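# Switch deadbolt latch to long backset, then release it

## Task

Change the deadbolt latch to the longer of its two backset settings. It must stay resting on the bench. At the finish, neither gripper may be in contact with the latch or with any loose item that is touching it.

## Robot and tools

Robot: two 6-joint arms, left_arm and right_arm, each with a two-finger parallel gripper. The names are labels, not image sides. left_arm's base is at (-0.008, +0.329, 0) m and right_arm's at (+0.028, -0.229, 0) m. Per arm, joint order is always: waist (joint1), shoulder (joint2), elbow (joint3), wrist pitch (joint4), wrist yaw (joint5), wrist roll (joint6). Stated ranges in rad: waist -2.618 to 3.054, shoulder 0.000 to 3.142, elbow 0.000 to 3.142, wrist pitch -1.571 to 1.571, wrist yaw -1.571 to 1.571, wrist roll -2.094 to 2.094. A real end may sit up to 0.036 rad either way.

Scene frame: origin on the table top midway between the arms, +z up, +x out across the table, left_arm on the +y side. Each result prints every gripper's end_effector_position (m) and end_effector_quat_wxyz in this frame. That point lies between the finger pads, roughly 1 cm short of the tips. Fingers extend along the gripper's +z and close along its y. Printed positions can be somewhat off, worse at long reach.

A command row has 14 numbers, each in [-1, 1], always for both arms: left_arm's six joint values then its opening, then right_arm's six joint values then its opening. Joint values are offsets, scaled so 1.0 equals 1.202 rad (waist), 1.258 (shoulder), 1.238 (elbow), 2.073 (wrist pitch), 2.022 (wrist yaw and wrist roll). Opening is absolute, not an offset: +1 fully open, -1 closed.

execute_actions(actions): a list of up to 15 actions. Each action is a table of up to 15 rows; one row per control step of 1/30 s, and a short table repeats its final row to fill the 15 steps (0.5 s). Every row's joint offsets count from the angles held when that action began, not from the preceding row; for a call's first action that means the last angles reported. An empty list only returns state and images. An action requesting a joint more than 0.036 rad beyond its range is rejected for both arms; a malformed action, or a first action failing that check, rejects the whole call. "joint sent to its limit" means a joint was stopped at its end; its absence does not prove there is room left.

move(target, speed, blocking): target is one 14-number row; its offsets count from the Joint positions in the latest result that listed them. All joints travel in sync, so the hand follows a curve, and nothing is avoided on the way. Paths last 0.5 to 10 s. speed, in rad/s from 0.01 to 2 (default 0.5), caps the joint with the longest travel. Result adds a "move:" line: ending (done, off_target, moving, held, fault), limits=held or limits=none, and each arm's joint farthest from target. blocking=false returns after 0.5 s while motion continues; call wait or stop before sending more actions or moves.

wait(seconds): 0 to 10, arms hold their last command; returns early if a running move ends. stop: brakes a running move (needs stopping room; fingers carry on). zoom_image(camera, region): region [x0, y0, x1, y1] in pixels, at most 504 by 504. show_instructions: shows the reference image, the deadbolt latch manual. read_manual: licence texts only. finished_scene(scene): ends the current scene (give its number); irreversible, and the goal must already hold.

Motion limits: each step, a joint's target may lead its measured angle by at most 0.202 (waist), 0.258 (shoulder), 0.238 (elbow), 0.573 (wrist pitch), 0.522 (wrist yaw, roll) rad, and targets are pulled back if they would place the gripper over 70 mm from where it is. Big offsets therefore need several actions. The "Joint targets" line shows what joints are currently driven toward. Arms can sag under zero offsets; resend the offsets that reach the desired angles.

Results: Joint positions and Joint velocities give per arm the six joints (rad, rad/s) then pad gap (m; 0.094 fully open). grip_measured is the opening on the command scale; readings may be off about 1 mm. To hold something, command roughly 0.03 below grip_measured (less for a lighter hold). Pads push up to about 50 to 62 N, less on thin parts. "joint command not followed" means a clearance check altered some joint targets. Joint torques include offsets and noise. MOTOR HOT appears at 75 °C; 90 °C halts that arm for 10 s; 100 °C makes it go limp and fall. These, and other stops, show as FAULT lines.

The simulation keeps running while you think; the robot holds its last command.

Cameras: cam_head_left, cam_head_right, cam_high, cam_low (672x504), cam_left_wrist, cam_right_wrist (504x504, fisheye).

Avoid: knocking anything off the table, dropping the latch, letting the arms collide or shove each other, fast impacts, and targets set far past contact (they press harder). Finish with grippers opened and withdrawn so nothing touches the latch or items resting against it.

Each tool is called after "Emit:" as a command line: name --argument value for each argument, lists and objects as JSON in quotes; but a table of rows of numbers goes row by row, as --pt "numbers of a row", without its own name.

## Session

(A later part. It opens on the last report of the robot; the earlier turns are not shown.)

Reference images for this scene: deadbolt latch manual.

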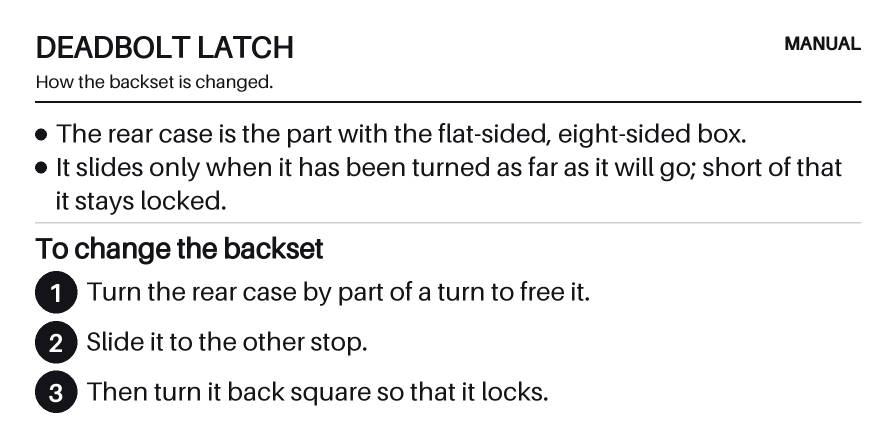

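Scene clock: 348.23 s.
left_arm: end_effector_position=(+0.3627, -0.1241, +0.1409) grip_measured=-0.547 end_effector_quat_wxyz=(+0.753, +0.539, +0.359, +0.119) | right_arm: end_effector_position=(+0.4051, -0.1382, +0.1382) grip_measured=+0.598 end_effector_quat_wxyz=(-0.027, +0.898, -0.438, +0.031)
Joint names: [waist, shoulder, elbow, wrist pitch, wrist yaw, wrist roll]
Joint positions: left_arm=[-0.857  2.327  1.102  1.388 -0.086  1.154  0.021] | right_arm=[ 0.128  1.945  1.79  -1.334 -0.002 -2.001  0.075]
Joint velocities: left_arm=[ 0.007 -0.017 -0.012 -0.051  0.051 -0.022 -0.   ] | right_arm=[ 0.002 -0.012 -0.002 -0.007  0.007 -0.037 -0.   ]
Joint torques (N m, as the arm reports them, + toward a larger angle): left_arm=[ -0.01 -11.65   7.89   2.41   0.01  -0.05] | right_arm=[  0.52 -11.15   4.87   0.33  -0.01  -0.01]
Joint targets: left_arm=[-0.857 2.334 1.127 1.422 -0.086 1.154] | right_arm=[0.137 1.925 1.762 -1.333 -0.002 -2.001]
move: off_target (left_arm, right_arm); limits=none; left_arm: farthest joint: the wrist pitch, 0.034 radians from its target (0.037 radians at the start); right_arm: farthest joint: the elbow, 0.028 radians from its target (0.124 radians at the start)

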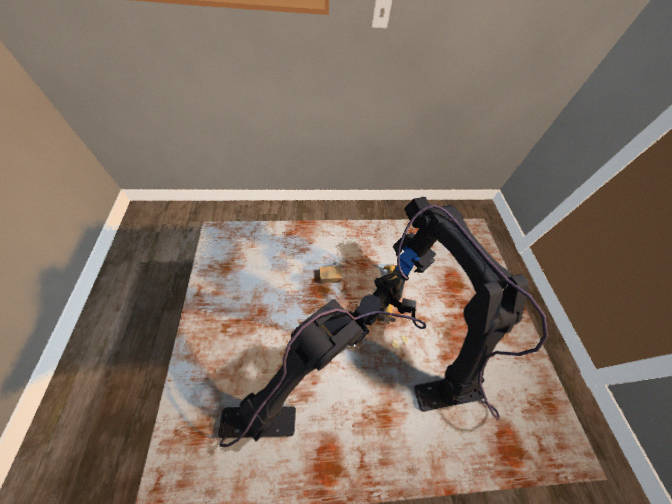

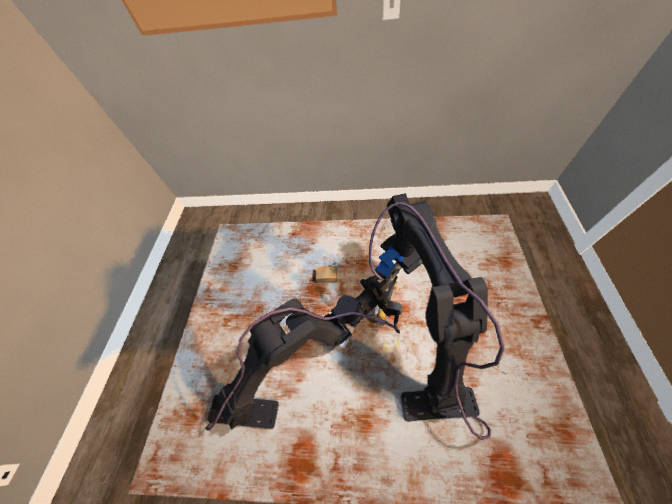

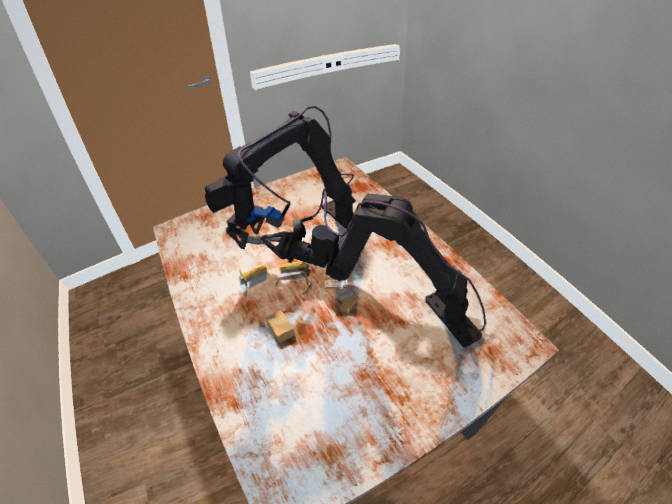

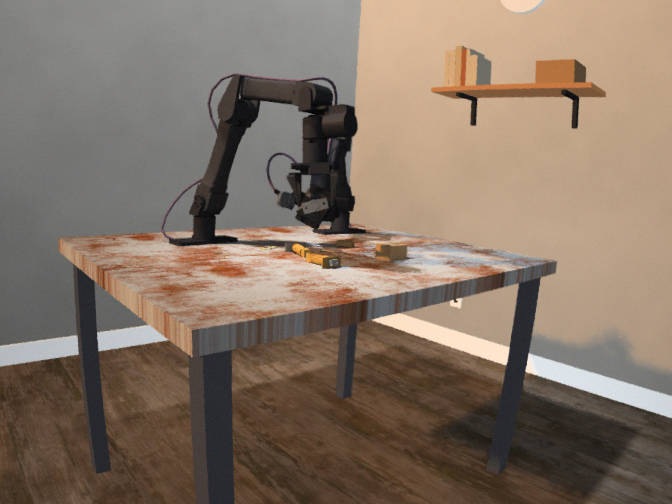

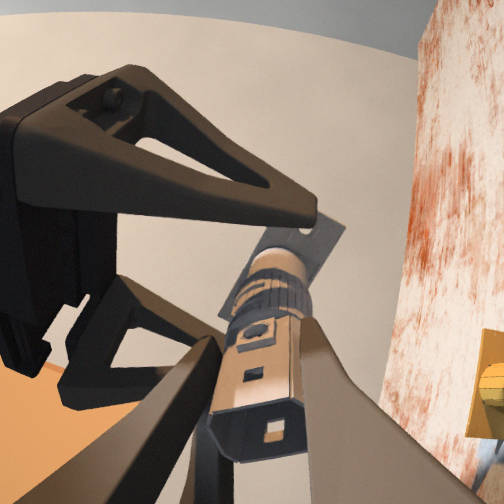

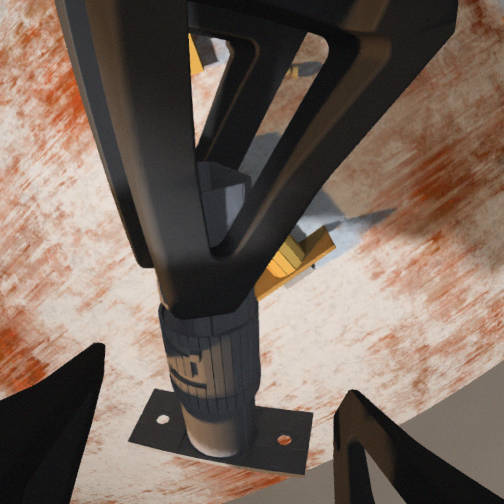

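Emit:
execute_actions --actions '[[[0,0,0,0,0,0,-0.68,0,0,0,0,0,0,0.1]],[[0,0,0,0,0,0,-0.68,0,0,0,0,0,0,-0.2]],[[0,0,0,0,0,0,-0.68,0,0,0,0,0,0,-0.35]]]'

Scene clock: 354.50 s.
left_arm: end_effector_position=(+0.3642, -0.1250, +0.1295) grip_measured=-0.547 end_effector_quat_wxyz=(+0.738, +0.553, +0.368, +0.119) | right_arm: end_effector_position=(+0.4057, -0.1384, +0.1382) grip_measured=-0.348 end_effector_quat_wxyz=(-0.027, +0.898, -0.438, +0.032)
Joint names: [waist, shoulder, elbow, wrist pitch, wrist yaw, wrist roll]
Joint positions: left_arm=[-0.856  2.327  1.102  1.342 -0.089  1.154  0.021] | right_arm=[ 0.128  1.945  1.79  -1.332 -0.    -2.001  0.031]
Joint velocities: left_arm=[ 0.002 -0.002 -0.002 -0.037  0.007  0.007  0.001] | right_arm=[ 0.007 -0.002 -0.007  0.051  0.007 -0.081  0.002]
Joint torques (N m, as the arm reports them, + toward a larger angle): left_arm=[ -0.12 -12.27   5.82   2.28   0.04  -0.04] | right_arm=[-0.05 -9.75  7.07  0.3  -0.02  0.  ]
Joint targets: left_arm=[-0.857 2.327 1.102 1.357 -0.085 1.154] | right_arm=[0.128 1.945 1.790 -1.331 -0.002 -2.001]

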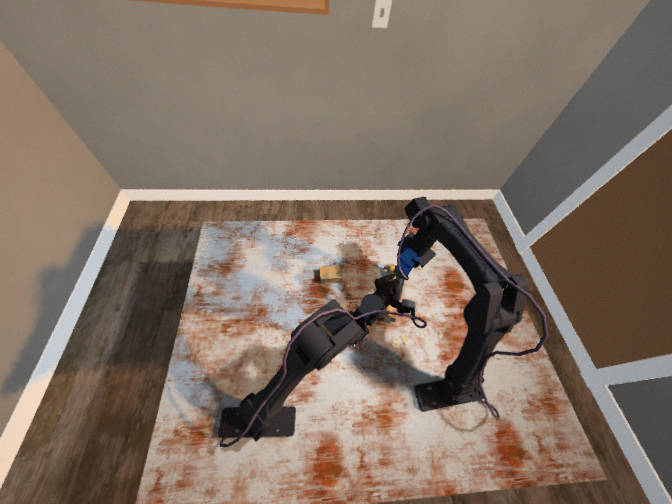

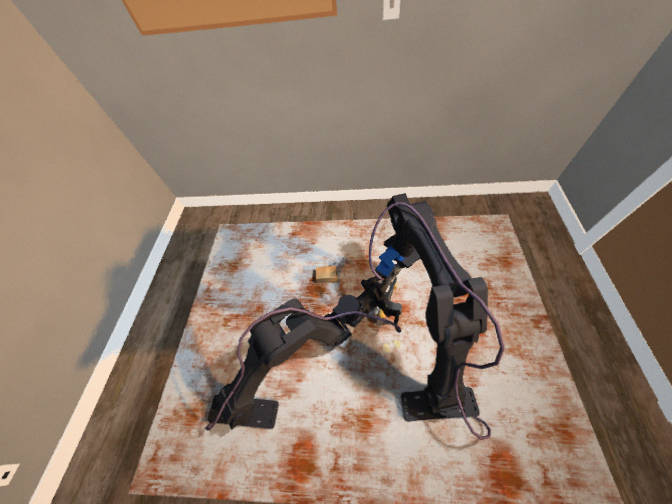

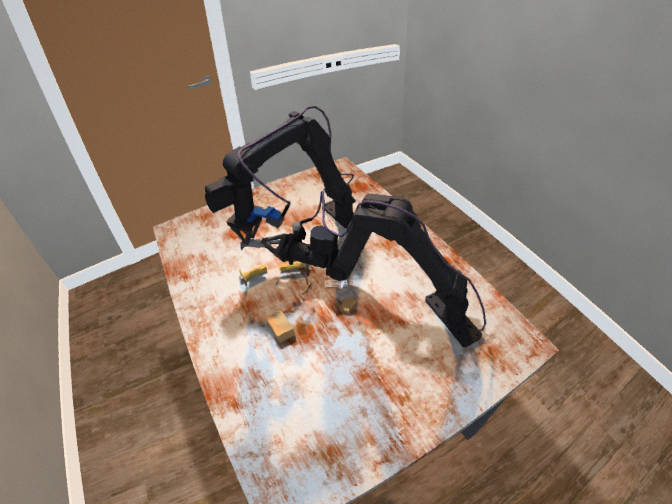

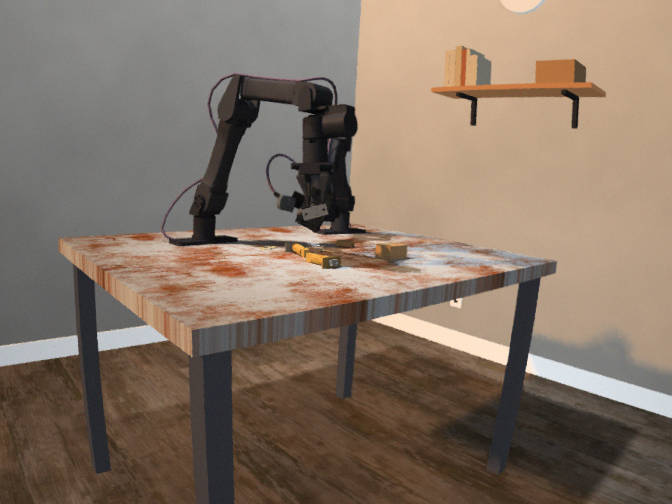

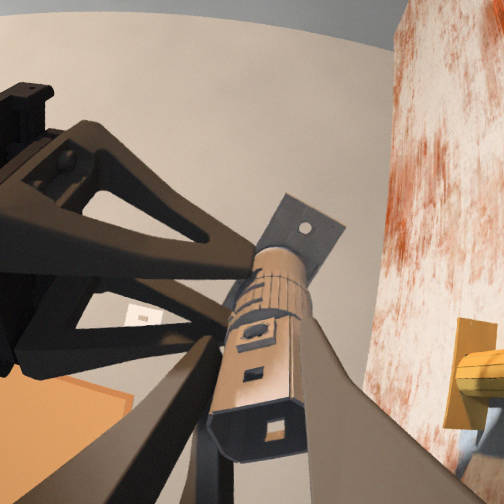

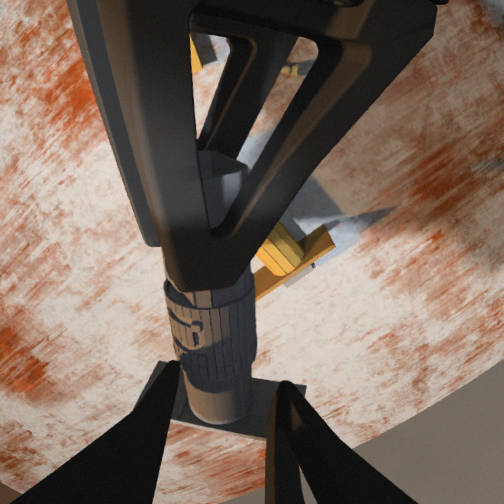

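Emit:
move --target '[0,0.006,0.025,0.042,0,0,-0.68, 0,-0.01,-0.02,0,0,0,-0.2]' --speed 0.1

Scene clock: 358.90 s.
left_arm: end_effector_position=(+0.3635, -0.1241, +0.1379) grip_measured=-0.547 end_effector_quat_wxyz=(+0.749, +0.542, +0.362, +0.120) | right_arm: end_effector_position=(+0.4057, -0.1384, +0.1382) grip_measured=-0.202 end_effector_quat_wxyz=(-0.027, +0.898, -0.438, +0.032)
Joint names: [waist, shoulder, elbow, wrist pitch, wrist yaw, wrist roll]
Joint positions: left_arm=[-0.856  2.327  1.102  1.376 -0.089  1.154  0.021] | right_arm=[ 0.128  1.945  1.79  -1.332 -0.    -2.001  0.037]
Joint velocities: left_arm=[-0.007 -0.017 -0.017  0.051 -0.081 -0.037 -0.001] | right_arm=[ 0.022 -0.012 -0.002 -0.022 -0.007  0.022 -0.   ]
Joint torques (N m, as the arm reports them, + toward a larger angle): left_arm=[ -0.05 -11.7    8.39   2.63   0.01  -0.04] | right_arm=[ -0.22 -10.56   5.11   0.33  -0.02   0.  ]
Joint targets: left_arm=[-0.856 2.334 1.133 1.429 -0.089 1.154] | right_arm=[0.128 1.932 1.765 -1.332 -0.000 -2.001]
move: off_target (left_arm, right_arm); limits=none; left_arm: farthest joint: the wrist pitch, 0.053 radians from its target (0.087 radians at the start); right_arm: farthest joint: the elbow, 0.025 radians from its target (0.025 radians at the start)

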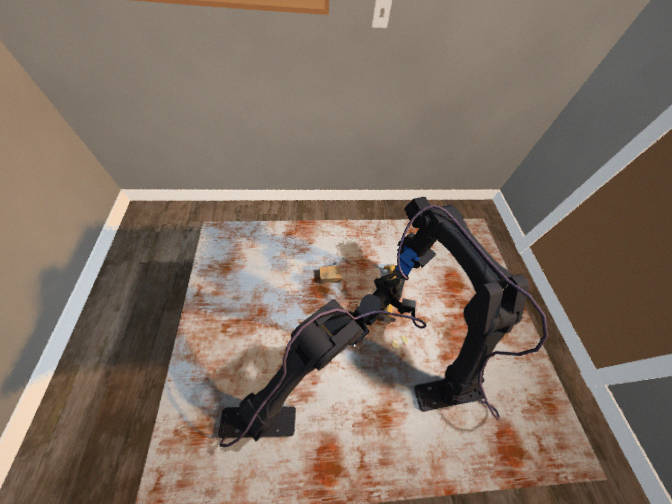

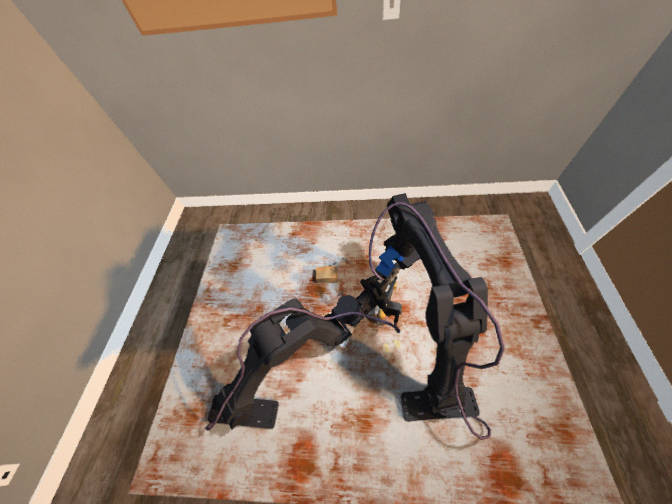

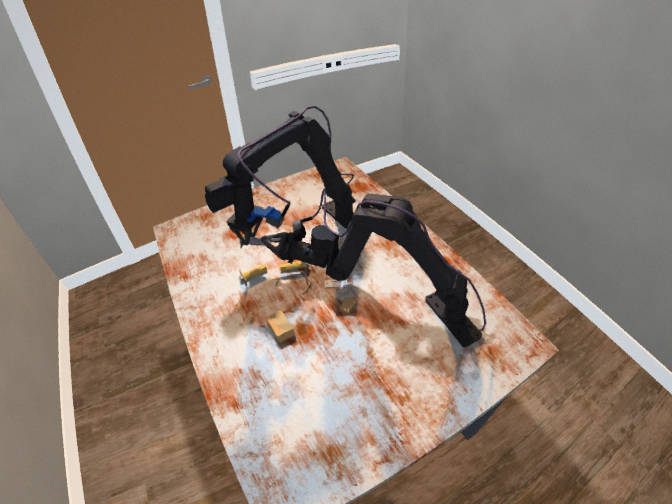

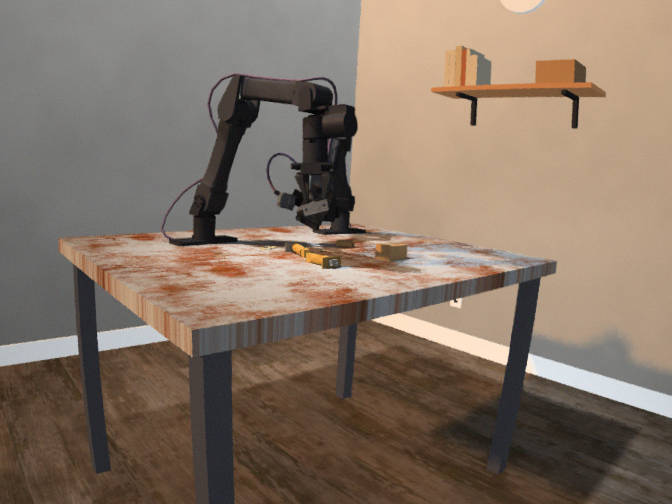

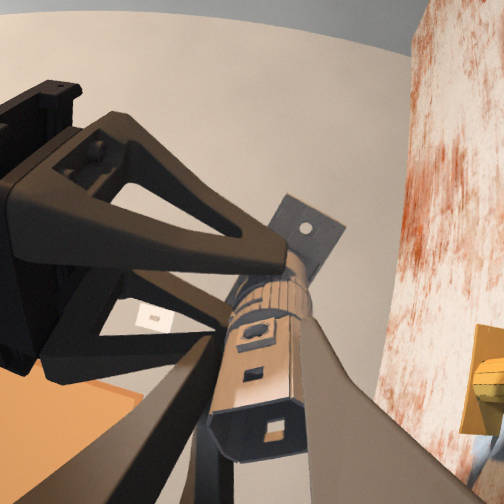

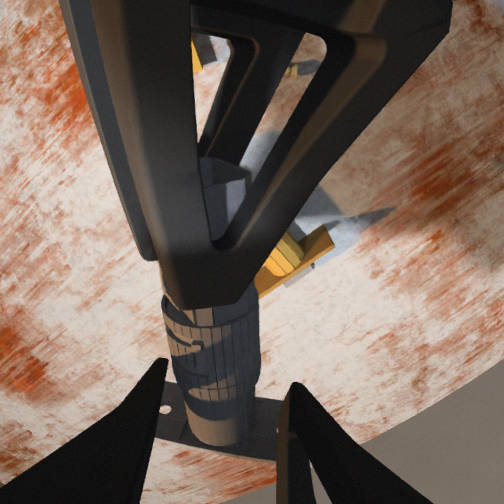

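Emit:
move --target '[0,0.006,0.035,0.03,0,0.03,-0.68, 0,-0.01,-0.02,0,0,0,-0.6]' --speed 0.1

Scene clock: 364.43 s.
left_arm: end_effector_position=(+0.3681, -0.1220, +0.1367) grip_measured=-0.547 end_effector_quat_wxyz=(+0.747, +0.543, +0.360, +0.134) | right_arm: end_effector_position=(+0.4060, -0.1415, +0.1382) grip_measured=-0.522 end_effector_quat_wxyz=(-0.020, +0.902, -0.429, +0.037)
Joint names: [waist, shoulder, elbow, wrist pitch, wrist yaw, wrist roll]
Joint positions: left_arm=[-0.851  2.334  1.11   1.377 -0.098  1.178  0.021] | right_arm=[ 0.128  1.945  1.79  -1.334  0.016 -2.021  0.022]
Joint velocities: left_arm=[ 0.007  0.002  0.007 -0.037  0.037  0.037  0.   ] | right_arm=[-0.012  0.007 -0.012 -0.022 -0.037  0.007 -0.001]
Joint torques (N m, as the arm reports them, + toward a larger angle): left_arm=[ -0.44 -12.33   8.79   2.71   0.07   0.31] | right_arm=[  0.15 -10.48   5.12   0.32  -0.11   0.21]
Joint targets: left_arm=[-0.856 2.334 1.145 1.438 -0.089 1.214] | right_arm=[0.128 1.932 1.765 -1.332 -0.001 -2.001]
move: off_target (left_arm, right_arm); limits=none; left_arm: farthest joint: the wrist pitch, 0.061 radians from its target (0.062 radians at the start); right_arm: farthest joint: the elbow, 0.025 radians from its target (0.025 radians at the start)

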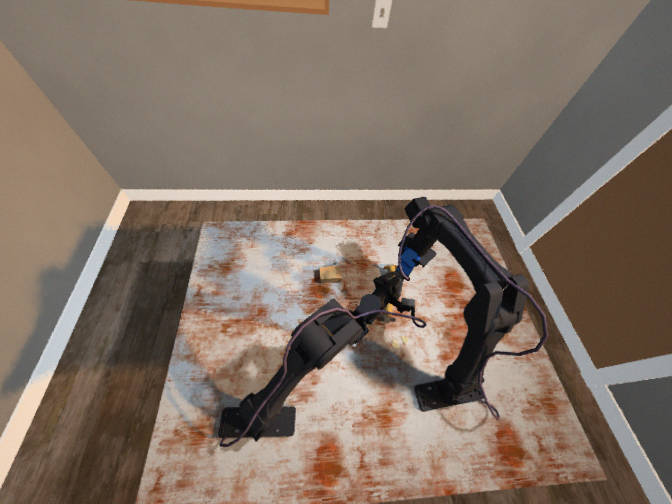

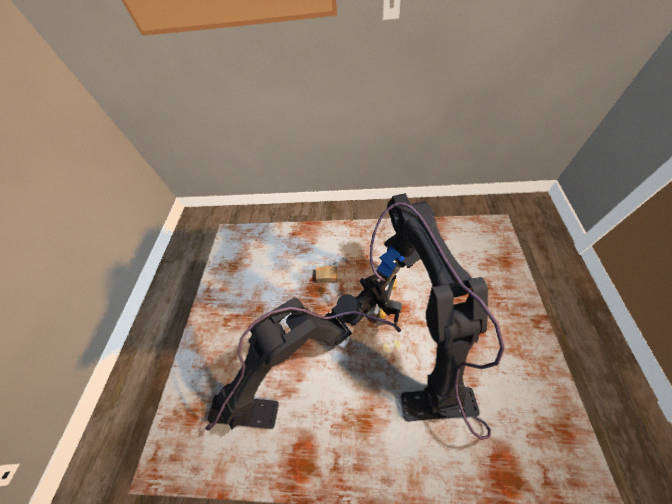

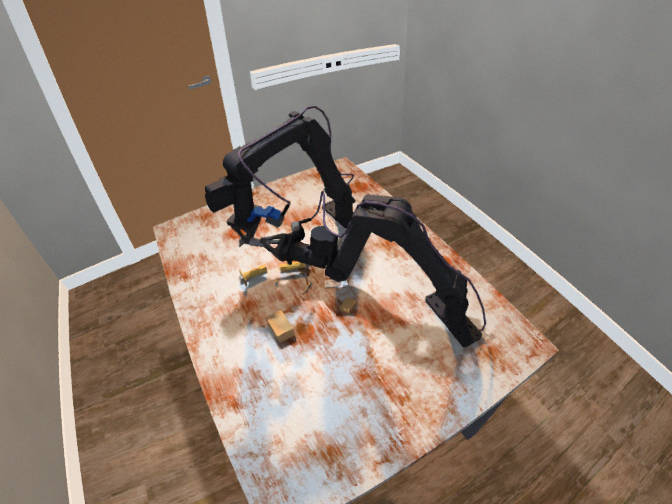

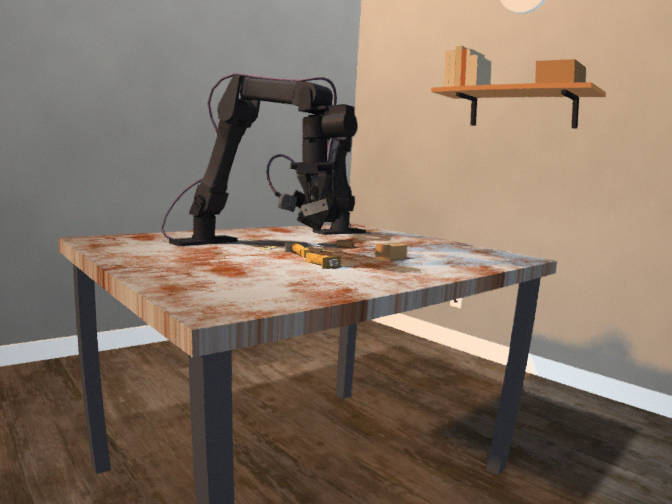

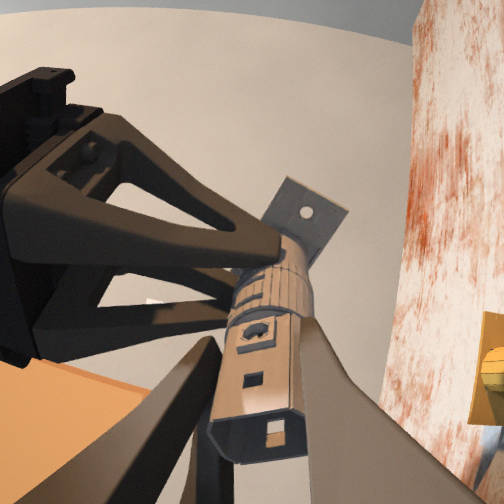

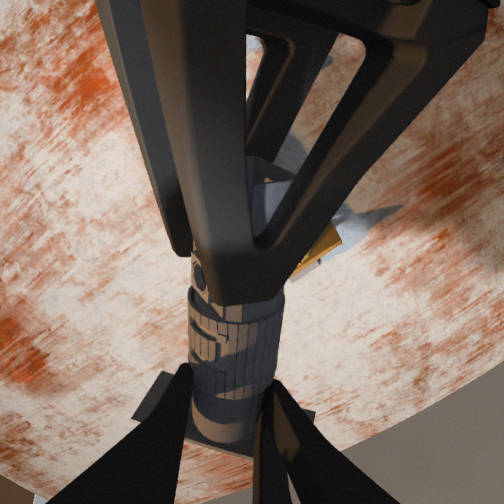

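Emit:
move --target '[0,-0.025,-0.06,0.045,0,0.06,-0.68, -0.03,-0.01,-0.02,0,0,0,-0.62]' --speed 0.06

Scene clock: 369.97 s.
left_arm: end_effector_position=(+0.3612, -0.1137, +0.1339) grip_measured=-0.547 end_effector_quat_wxyz=(+0.745, +0.551, +0.342, +0.156) | right_arm: end_effector_position=(+0.4001, -0.1352, +0.1380) grip_measured=-0.547 end_effector_quat_wxyz=(-0.030, +0.911, -0.411, +0.018)
Joint names: [waist, shoulder, elbow, wrist pitch, wrist yaw, wrist roll]
Joint positions: left_arm=[-0.851  2.329  1.06   1.43  -0.097  1.238  0.021] | right_arm=[ 0.128  1.945  1.79  -1.351 -0.026 -2.06   0.021]
Joint velocities: left_arm=[-0.012 -0.017  0.002 -0.007 -0.007 -0.066  0.001] | right_arm=[-0.012 -0.017 -0.017  0.007  0.022  0.051  0.   ]
Joint torques (N m, as the arm reports them, + toward a larger angle): left_arm=[ -0.02 -14.18   3.62   2.48  -0.02   0.53] | right_arm=[ -2.6  -10.54   5.23   0.46   0.38   0.4 ]
Joint targets: left_arm=[-0.851 2.303 1.035 1.470 -0.098 1.299] | right_arm=[0.092 1.932 1.765 -1.334 0.015 -2.022]
move: off_target (left_arm, right_arm); limits=none; left_arm: farthest joint: the wrist roll, 0.061 radians from its target (0.121 radians at the start); right_arm: farthest joint: the wrist yaw, 0.042 radians from its target (0.000 radians at the start)

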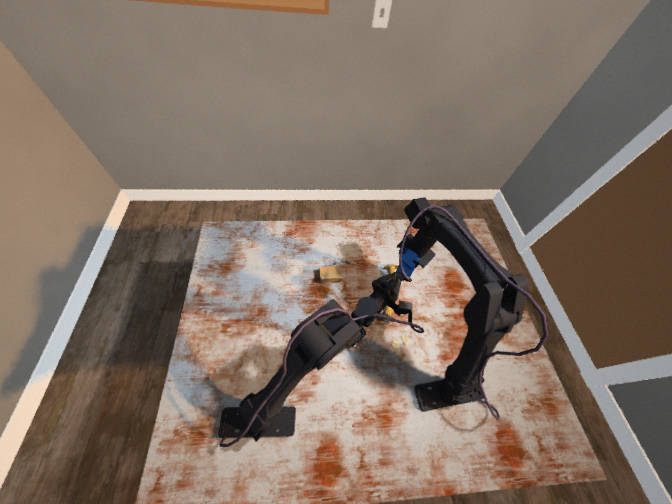

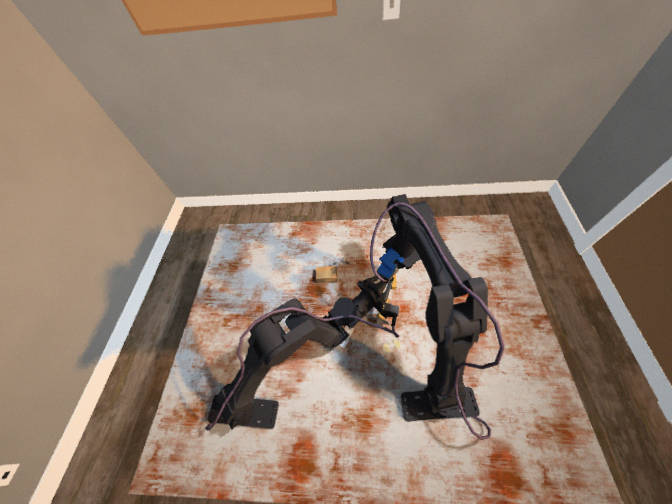

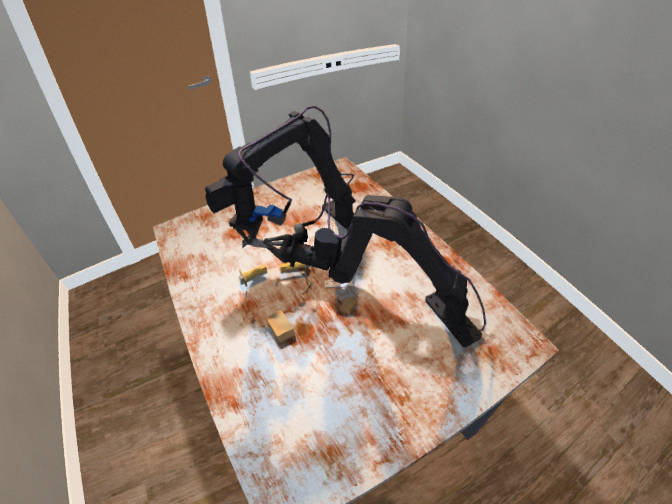

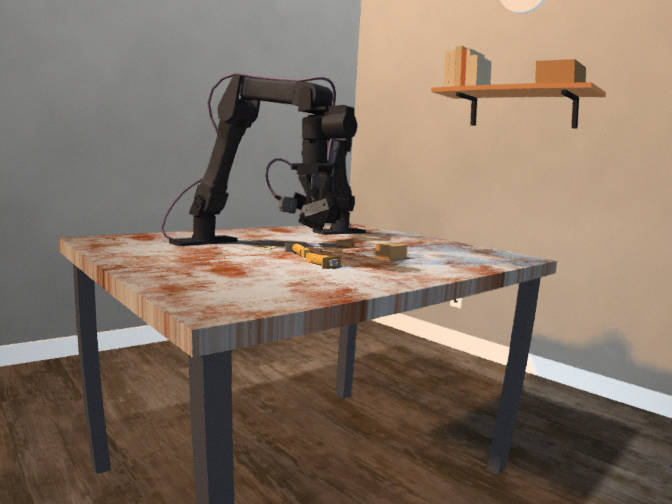

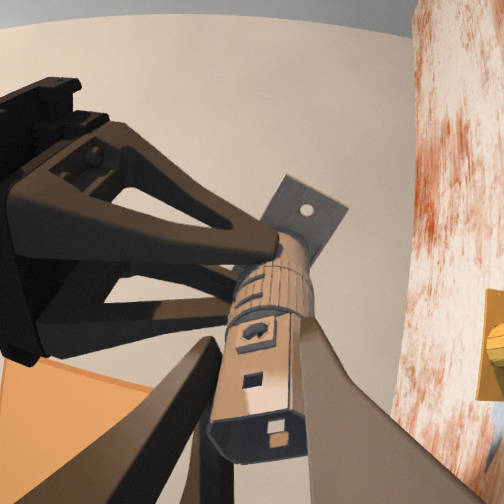

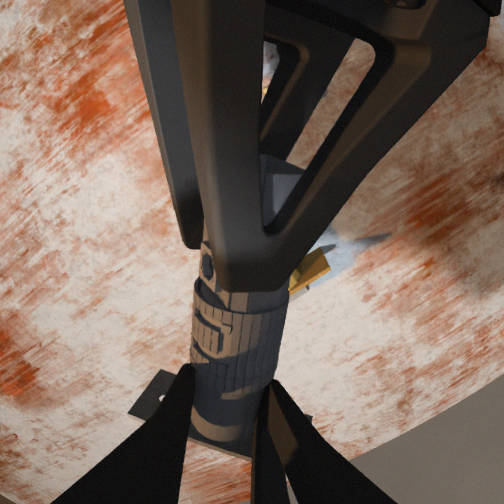

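Emit:
move --target '[0,-0.04,-0.07,0.035,0,0.03,-0.68, -0.07,-0.01,-0.02,0,0.02,0,-0.65]' --speed 0.06

Scene clock: 376.93 s.
left_arm: end_effector_position=(+0.3509, -0.1095, +0.1334) grip_measured=-0.547 end_effector_quat_wxyz=(+0.744, +0.561, +0.329, +0.150) | right_arm: end_effector_position=(+0.3889, -0.1351, +0.1382) grip_measured=-0.575 end_effector_quat_wxyz=(-0.044, +0.909, -0.415, -0.020)
Joint names: [waist, shoulder, elbow, wrist pitch, wrist yaw, wrist roll]
Joint positions: left_arm=[-0.851  2.304  1.009  1.448 -0.066  1.249  0.021] | right_arm=[ 0.102  1.945  1.79  -1.396 -0.095 -2.077  0.02 ]
Joint velocities: left_arm=[-0.007 -0.007 -0.012  0.022 -0.007  0.051  0.   ] | right_arm=[ 0.012 -0.007 -0.007  0.125 -0.066 -0.022  0.001]
Joint torques (N m, as the arm reports them, + toward a larger angle): left_arm=[ -0.02 -13.84   2.51   2.65  -0.26   0.43] | right_arm=[ -4.15 -10.4    4.98   0.65   0.98   0.2 ]
Joint targets: left_arm=[-0.851 2.278 0.973 1.502 -0.097 1.299] | right_arm=[0.044 1.932 1.765 -1.351 0.014 -2.060]
move: off_target (left_arm, right_arm); limits=none; left_arm: farthest joint: the wrist pitch, 0.054 radians from its target (0.073 radians at the start); right_arm: farthest joint: the wrist yaw, 0.110 radians from its target (0.041 radians at the start)

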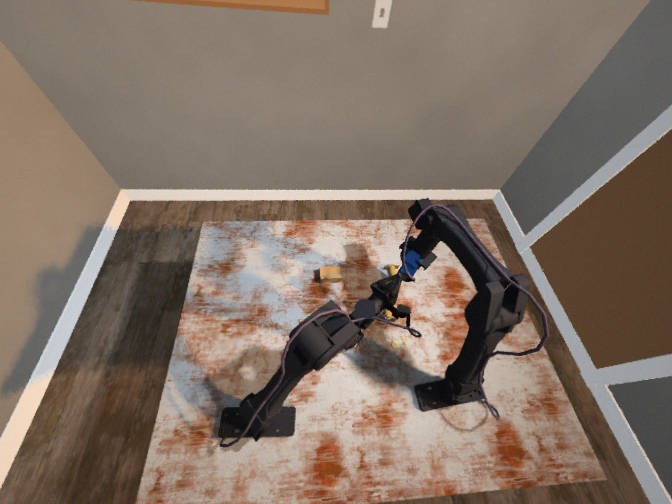

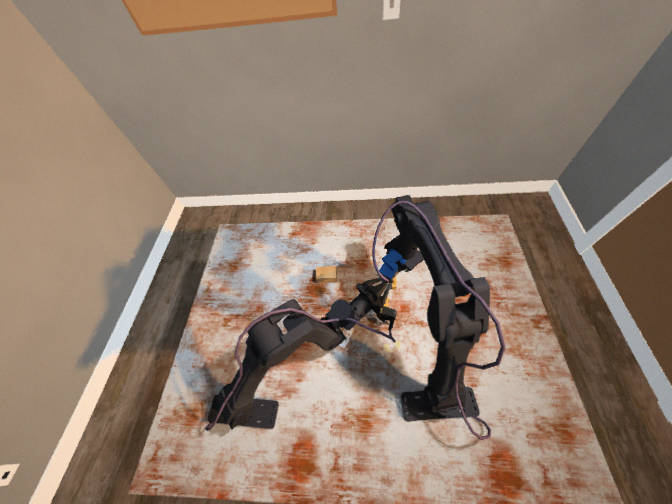

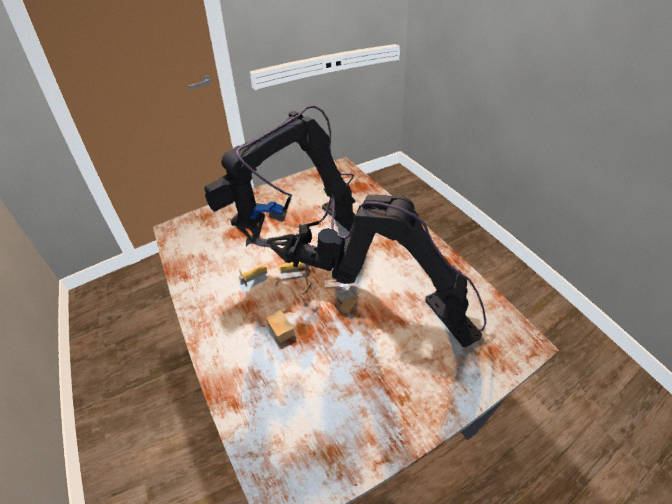

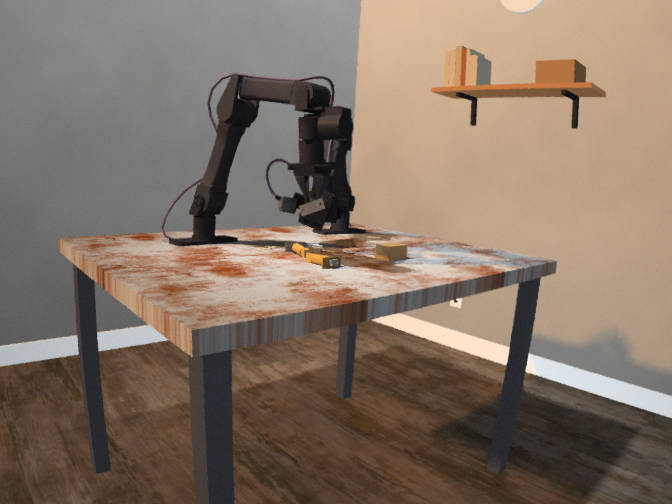

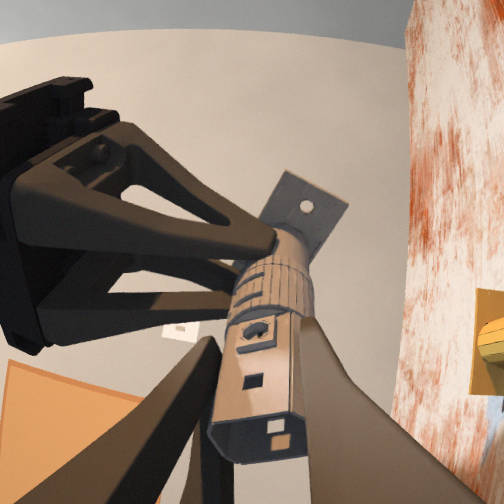

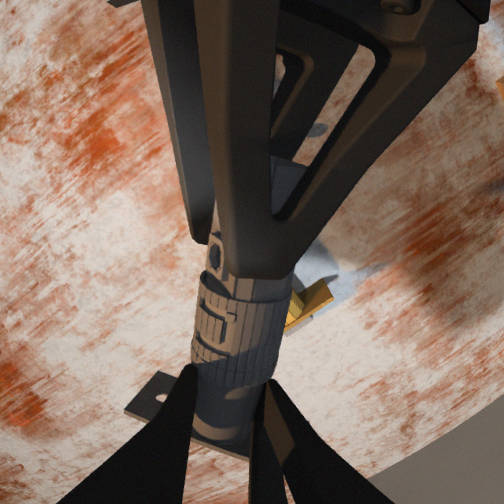

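Emit:
zoom_image --camera "cam_right_wrist" --region '[150,230,330,450]'

Region (150, 230, 330, 450) of cam_right_wrist's 504x504 image, scaled by 2.291, with more detail than that image has; it fills the left 412 columns of this view, and the rest is white.

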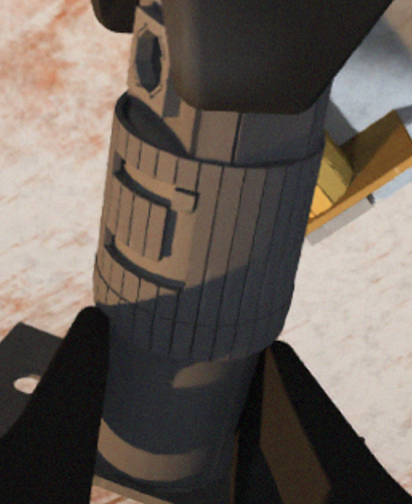

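Emit:
move --target '[0,0.01,0.06,0.0,0,0,-0.68, 0.01,0,0,0.02,0.03,0.02,-0.2]' --speed 0.1

Scene clock: 393.87 s.
left_arm: end_effector_position=(+0.3569, -0.1167, +0.1317) grip_measured=-0.547 end_effector_quat_wxyz=(+0.740, +0.565, +0.332, +0.149) | right_arm: end_effector_position=(+0.3968, -0.1406, +0.1379) grip_measured=-0.202 end_effector_quat_wxyz=(-0.035, +0.904, -0.426, +0.003)
Joint names: [waist, shoulder, elbow, wrist pitch, wrist yaw, wrist roll]
Joint positions: left_arm=[-0.85   2.317  1.052  1.406 -0.066  1.248  0.021] | right_arm=[ 0.104  1.945  1.79  -1.37  -0.052 -2.05   0.037]
Joint velocities: left_arm=[-0.017 -0.017 -0.012 -0.007  0.037 -0.037  0.001] | right_arm=[-0.027 -0.012 -0.002  0.037  0.081  0.007 -0.001]
Joint torques (N m, as the arm reports them, + toward a larger angle): left_arm=[ -0.06 -12.02   8.24   2.54   0.    -0.02] | right_arm=[ 0.88 -9.69  7.07  0.38  0.14  0.11]
Joint targets: left_arm=[-0.851 2.317 1.084 1.448 -0.066 1.249] | right_arm=[0.114 1.945 1.790 -1.355 -0.035 -2.037]
move: off_target (left_arm); limits=none; left_arm: farthest joint: the wrist pitch, 0.042 radians from its target (0.000 radians at the start); right_arm: farthest joint: the wrist yaw, 0.018 radians from its target (0.061 radians at the start)

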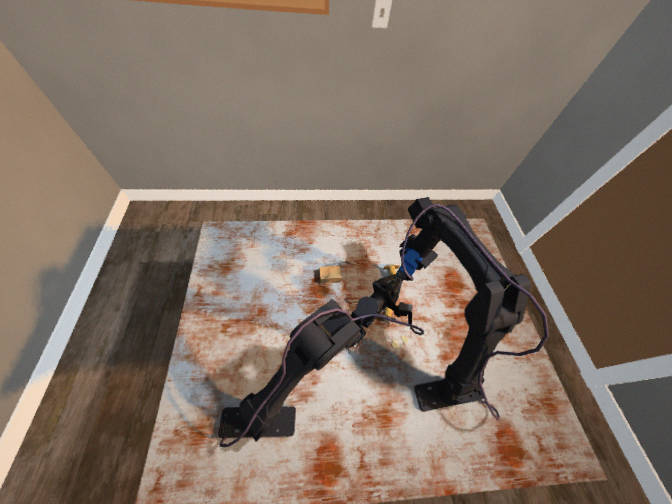

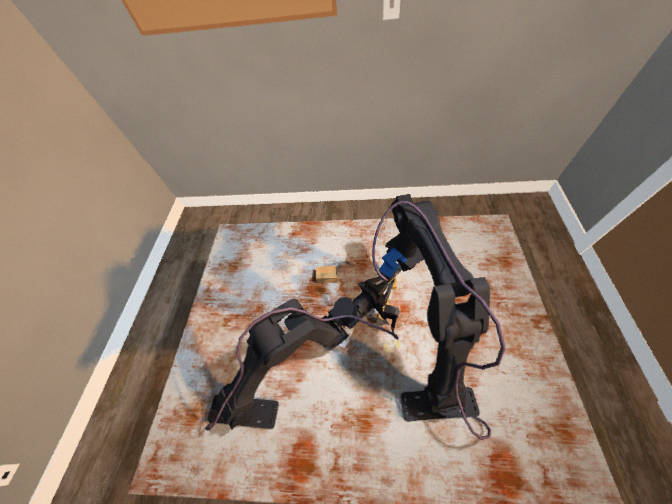

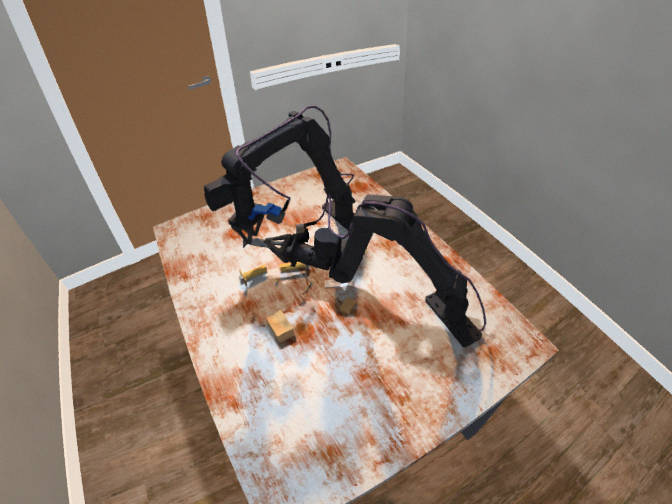

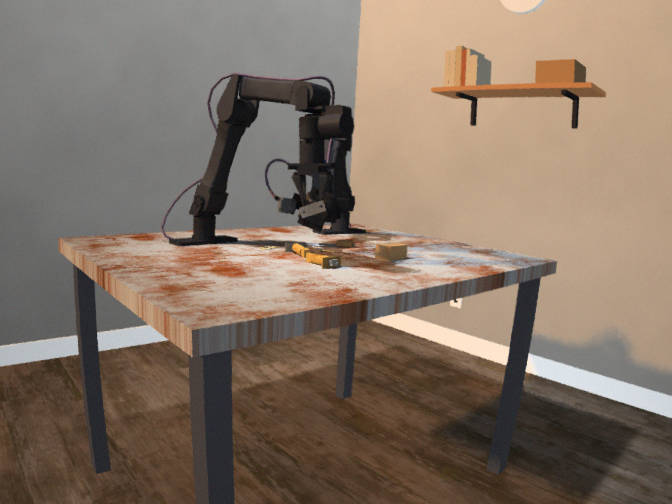

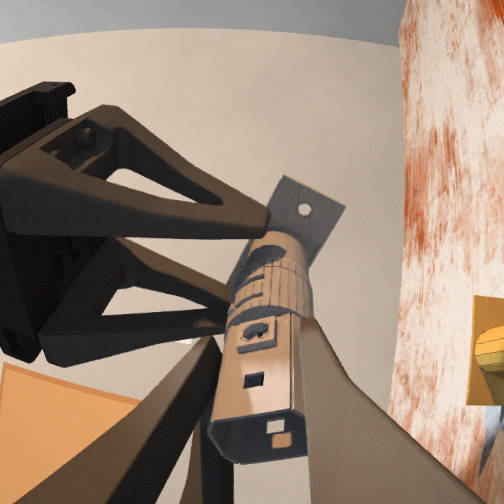

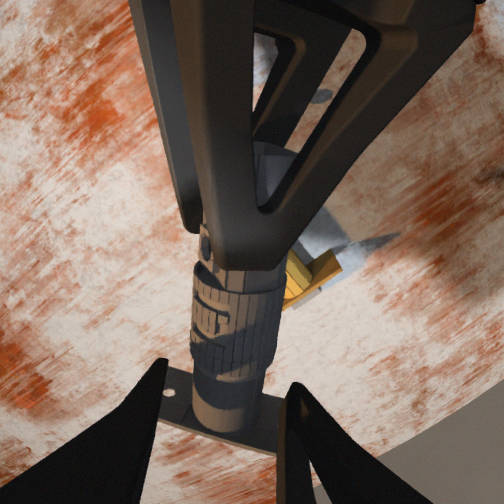

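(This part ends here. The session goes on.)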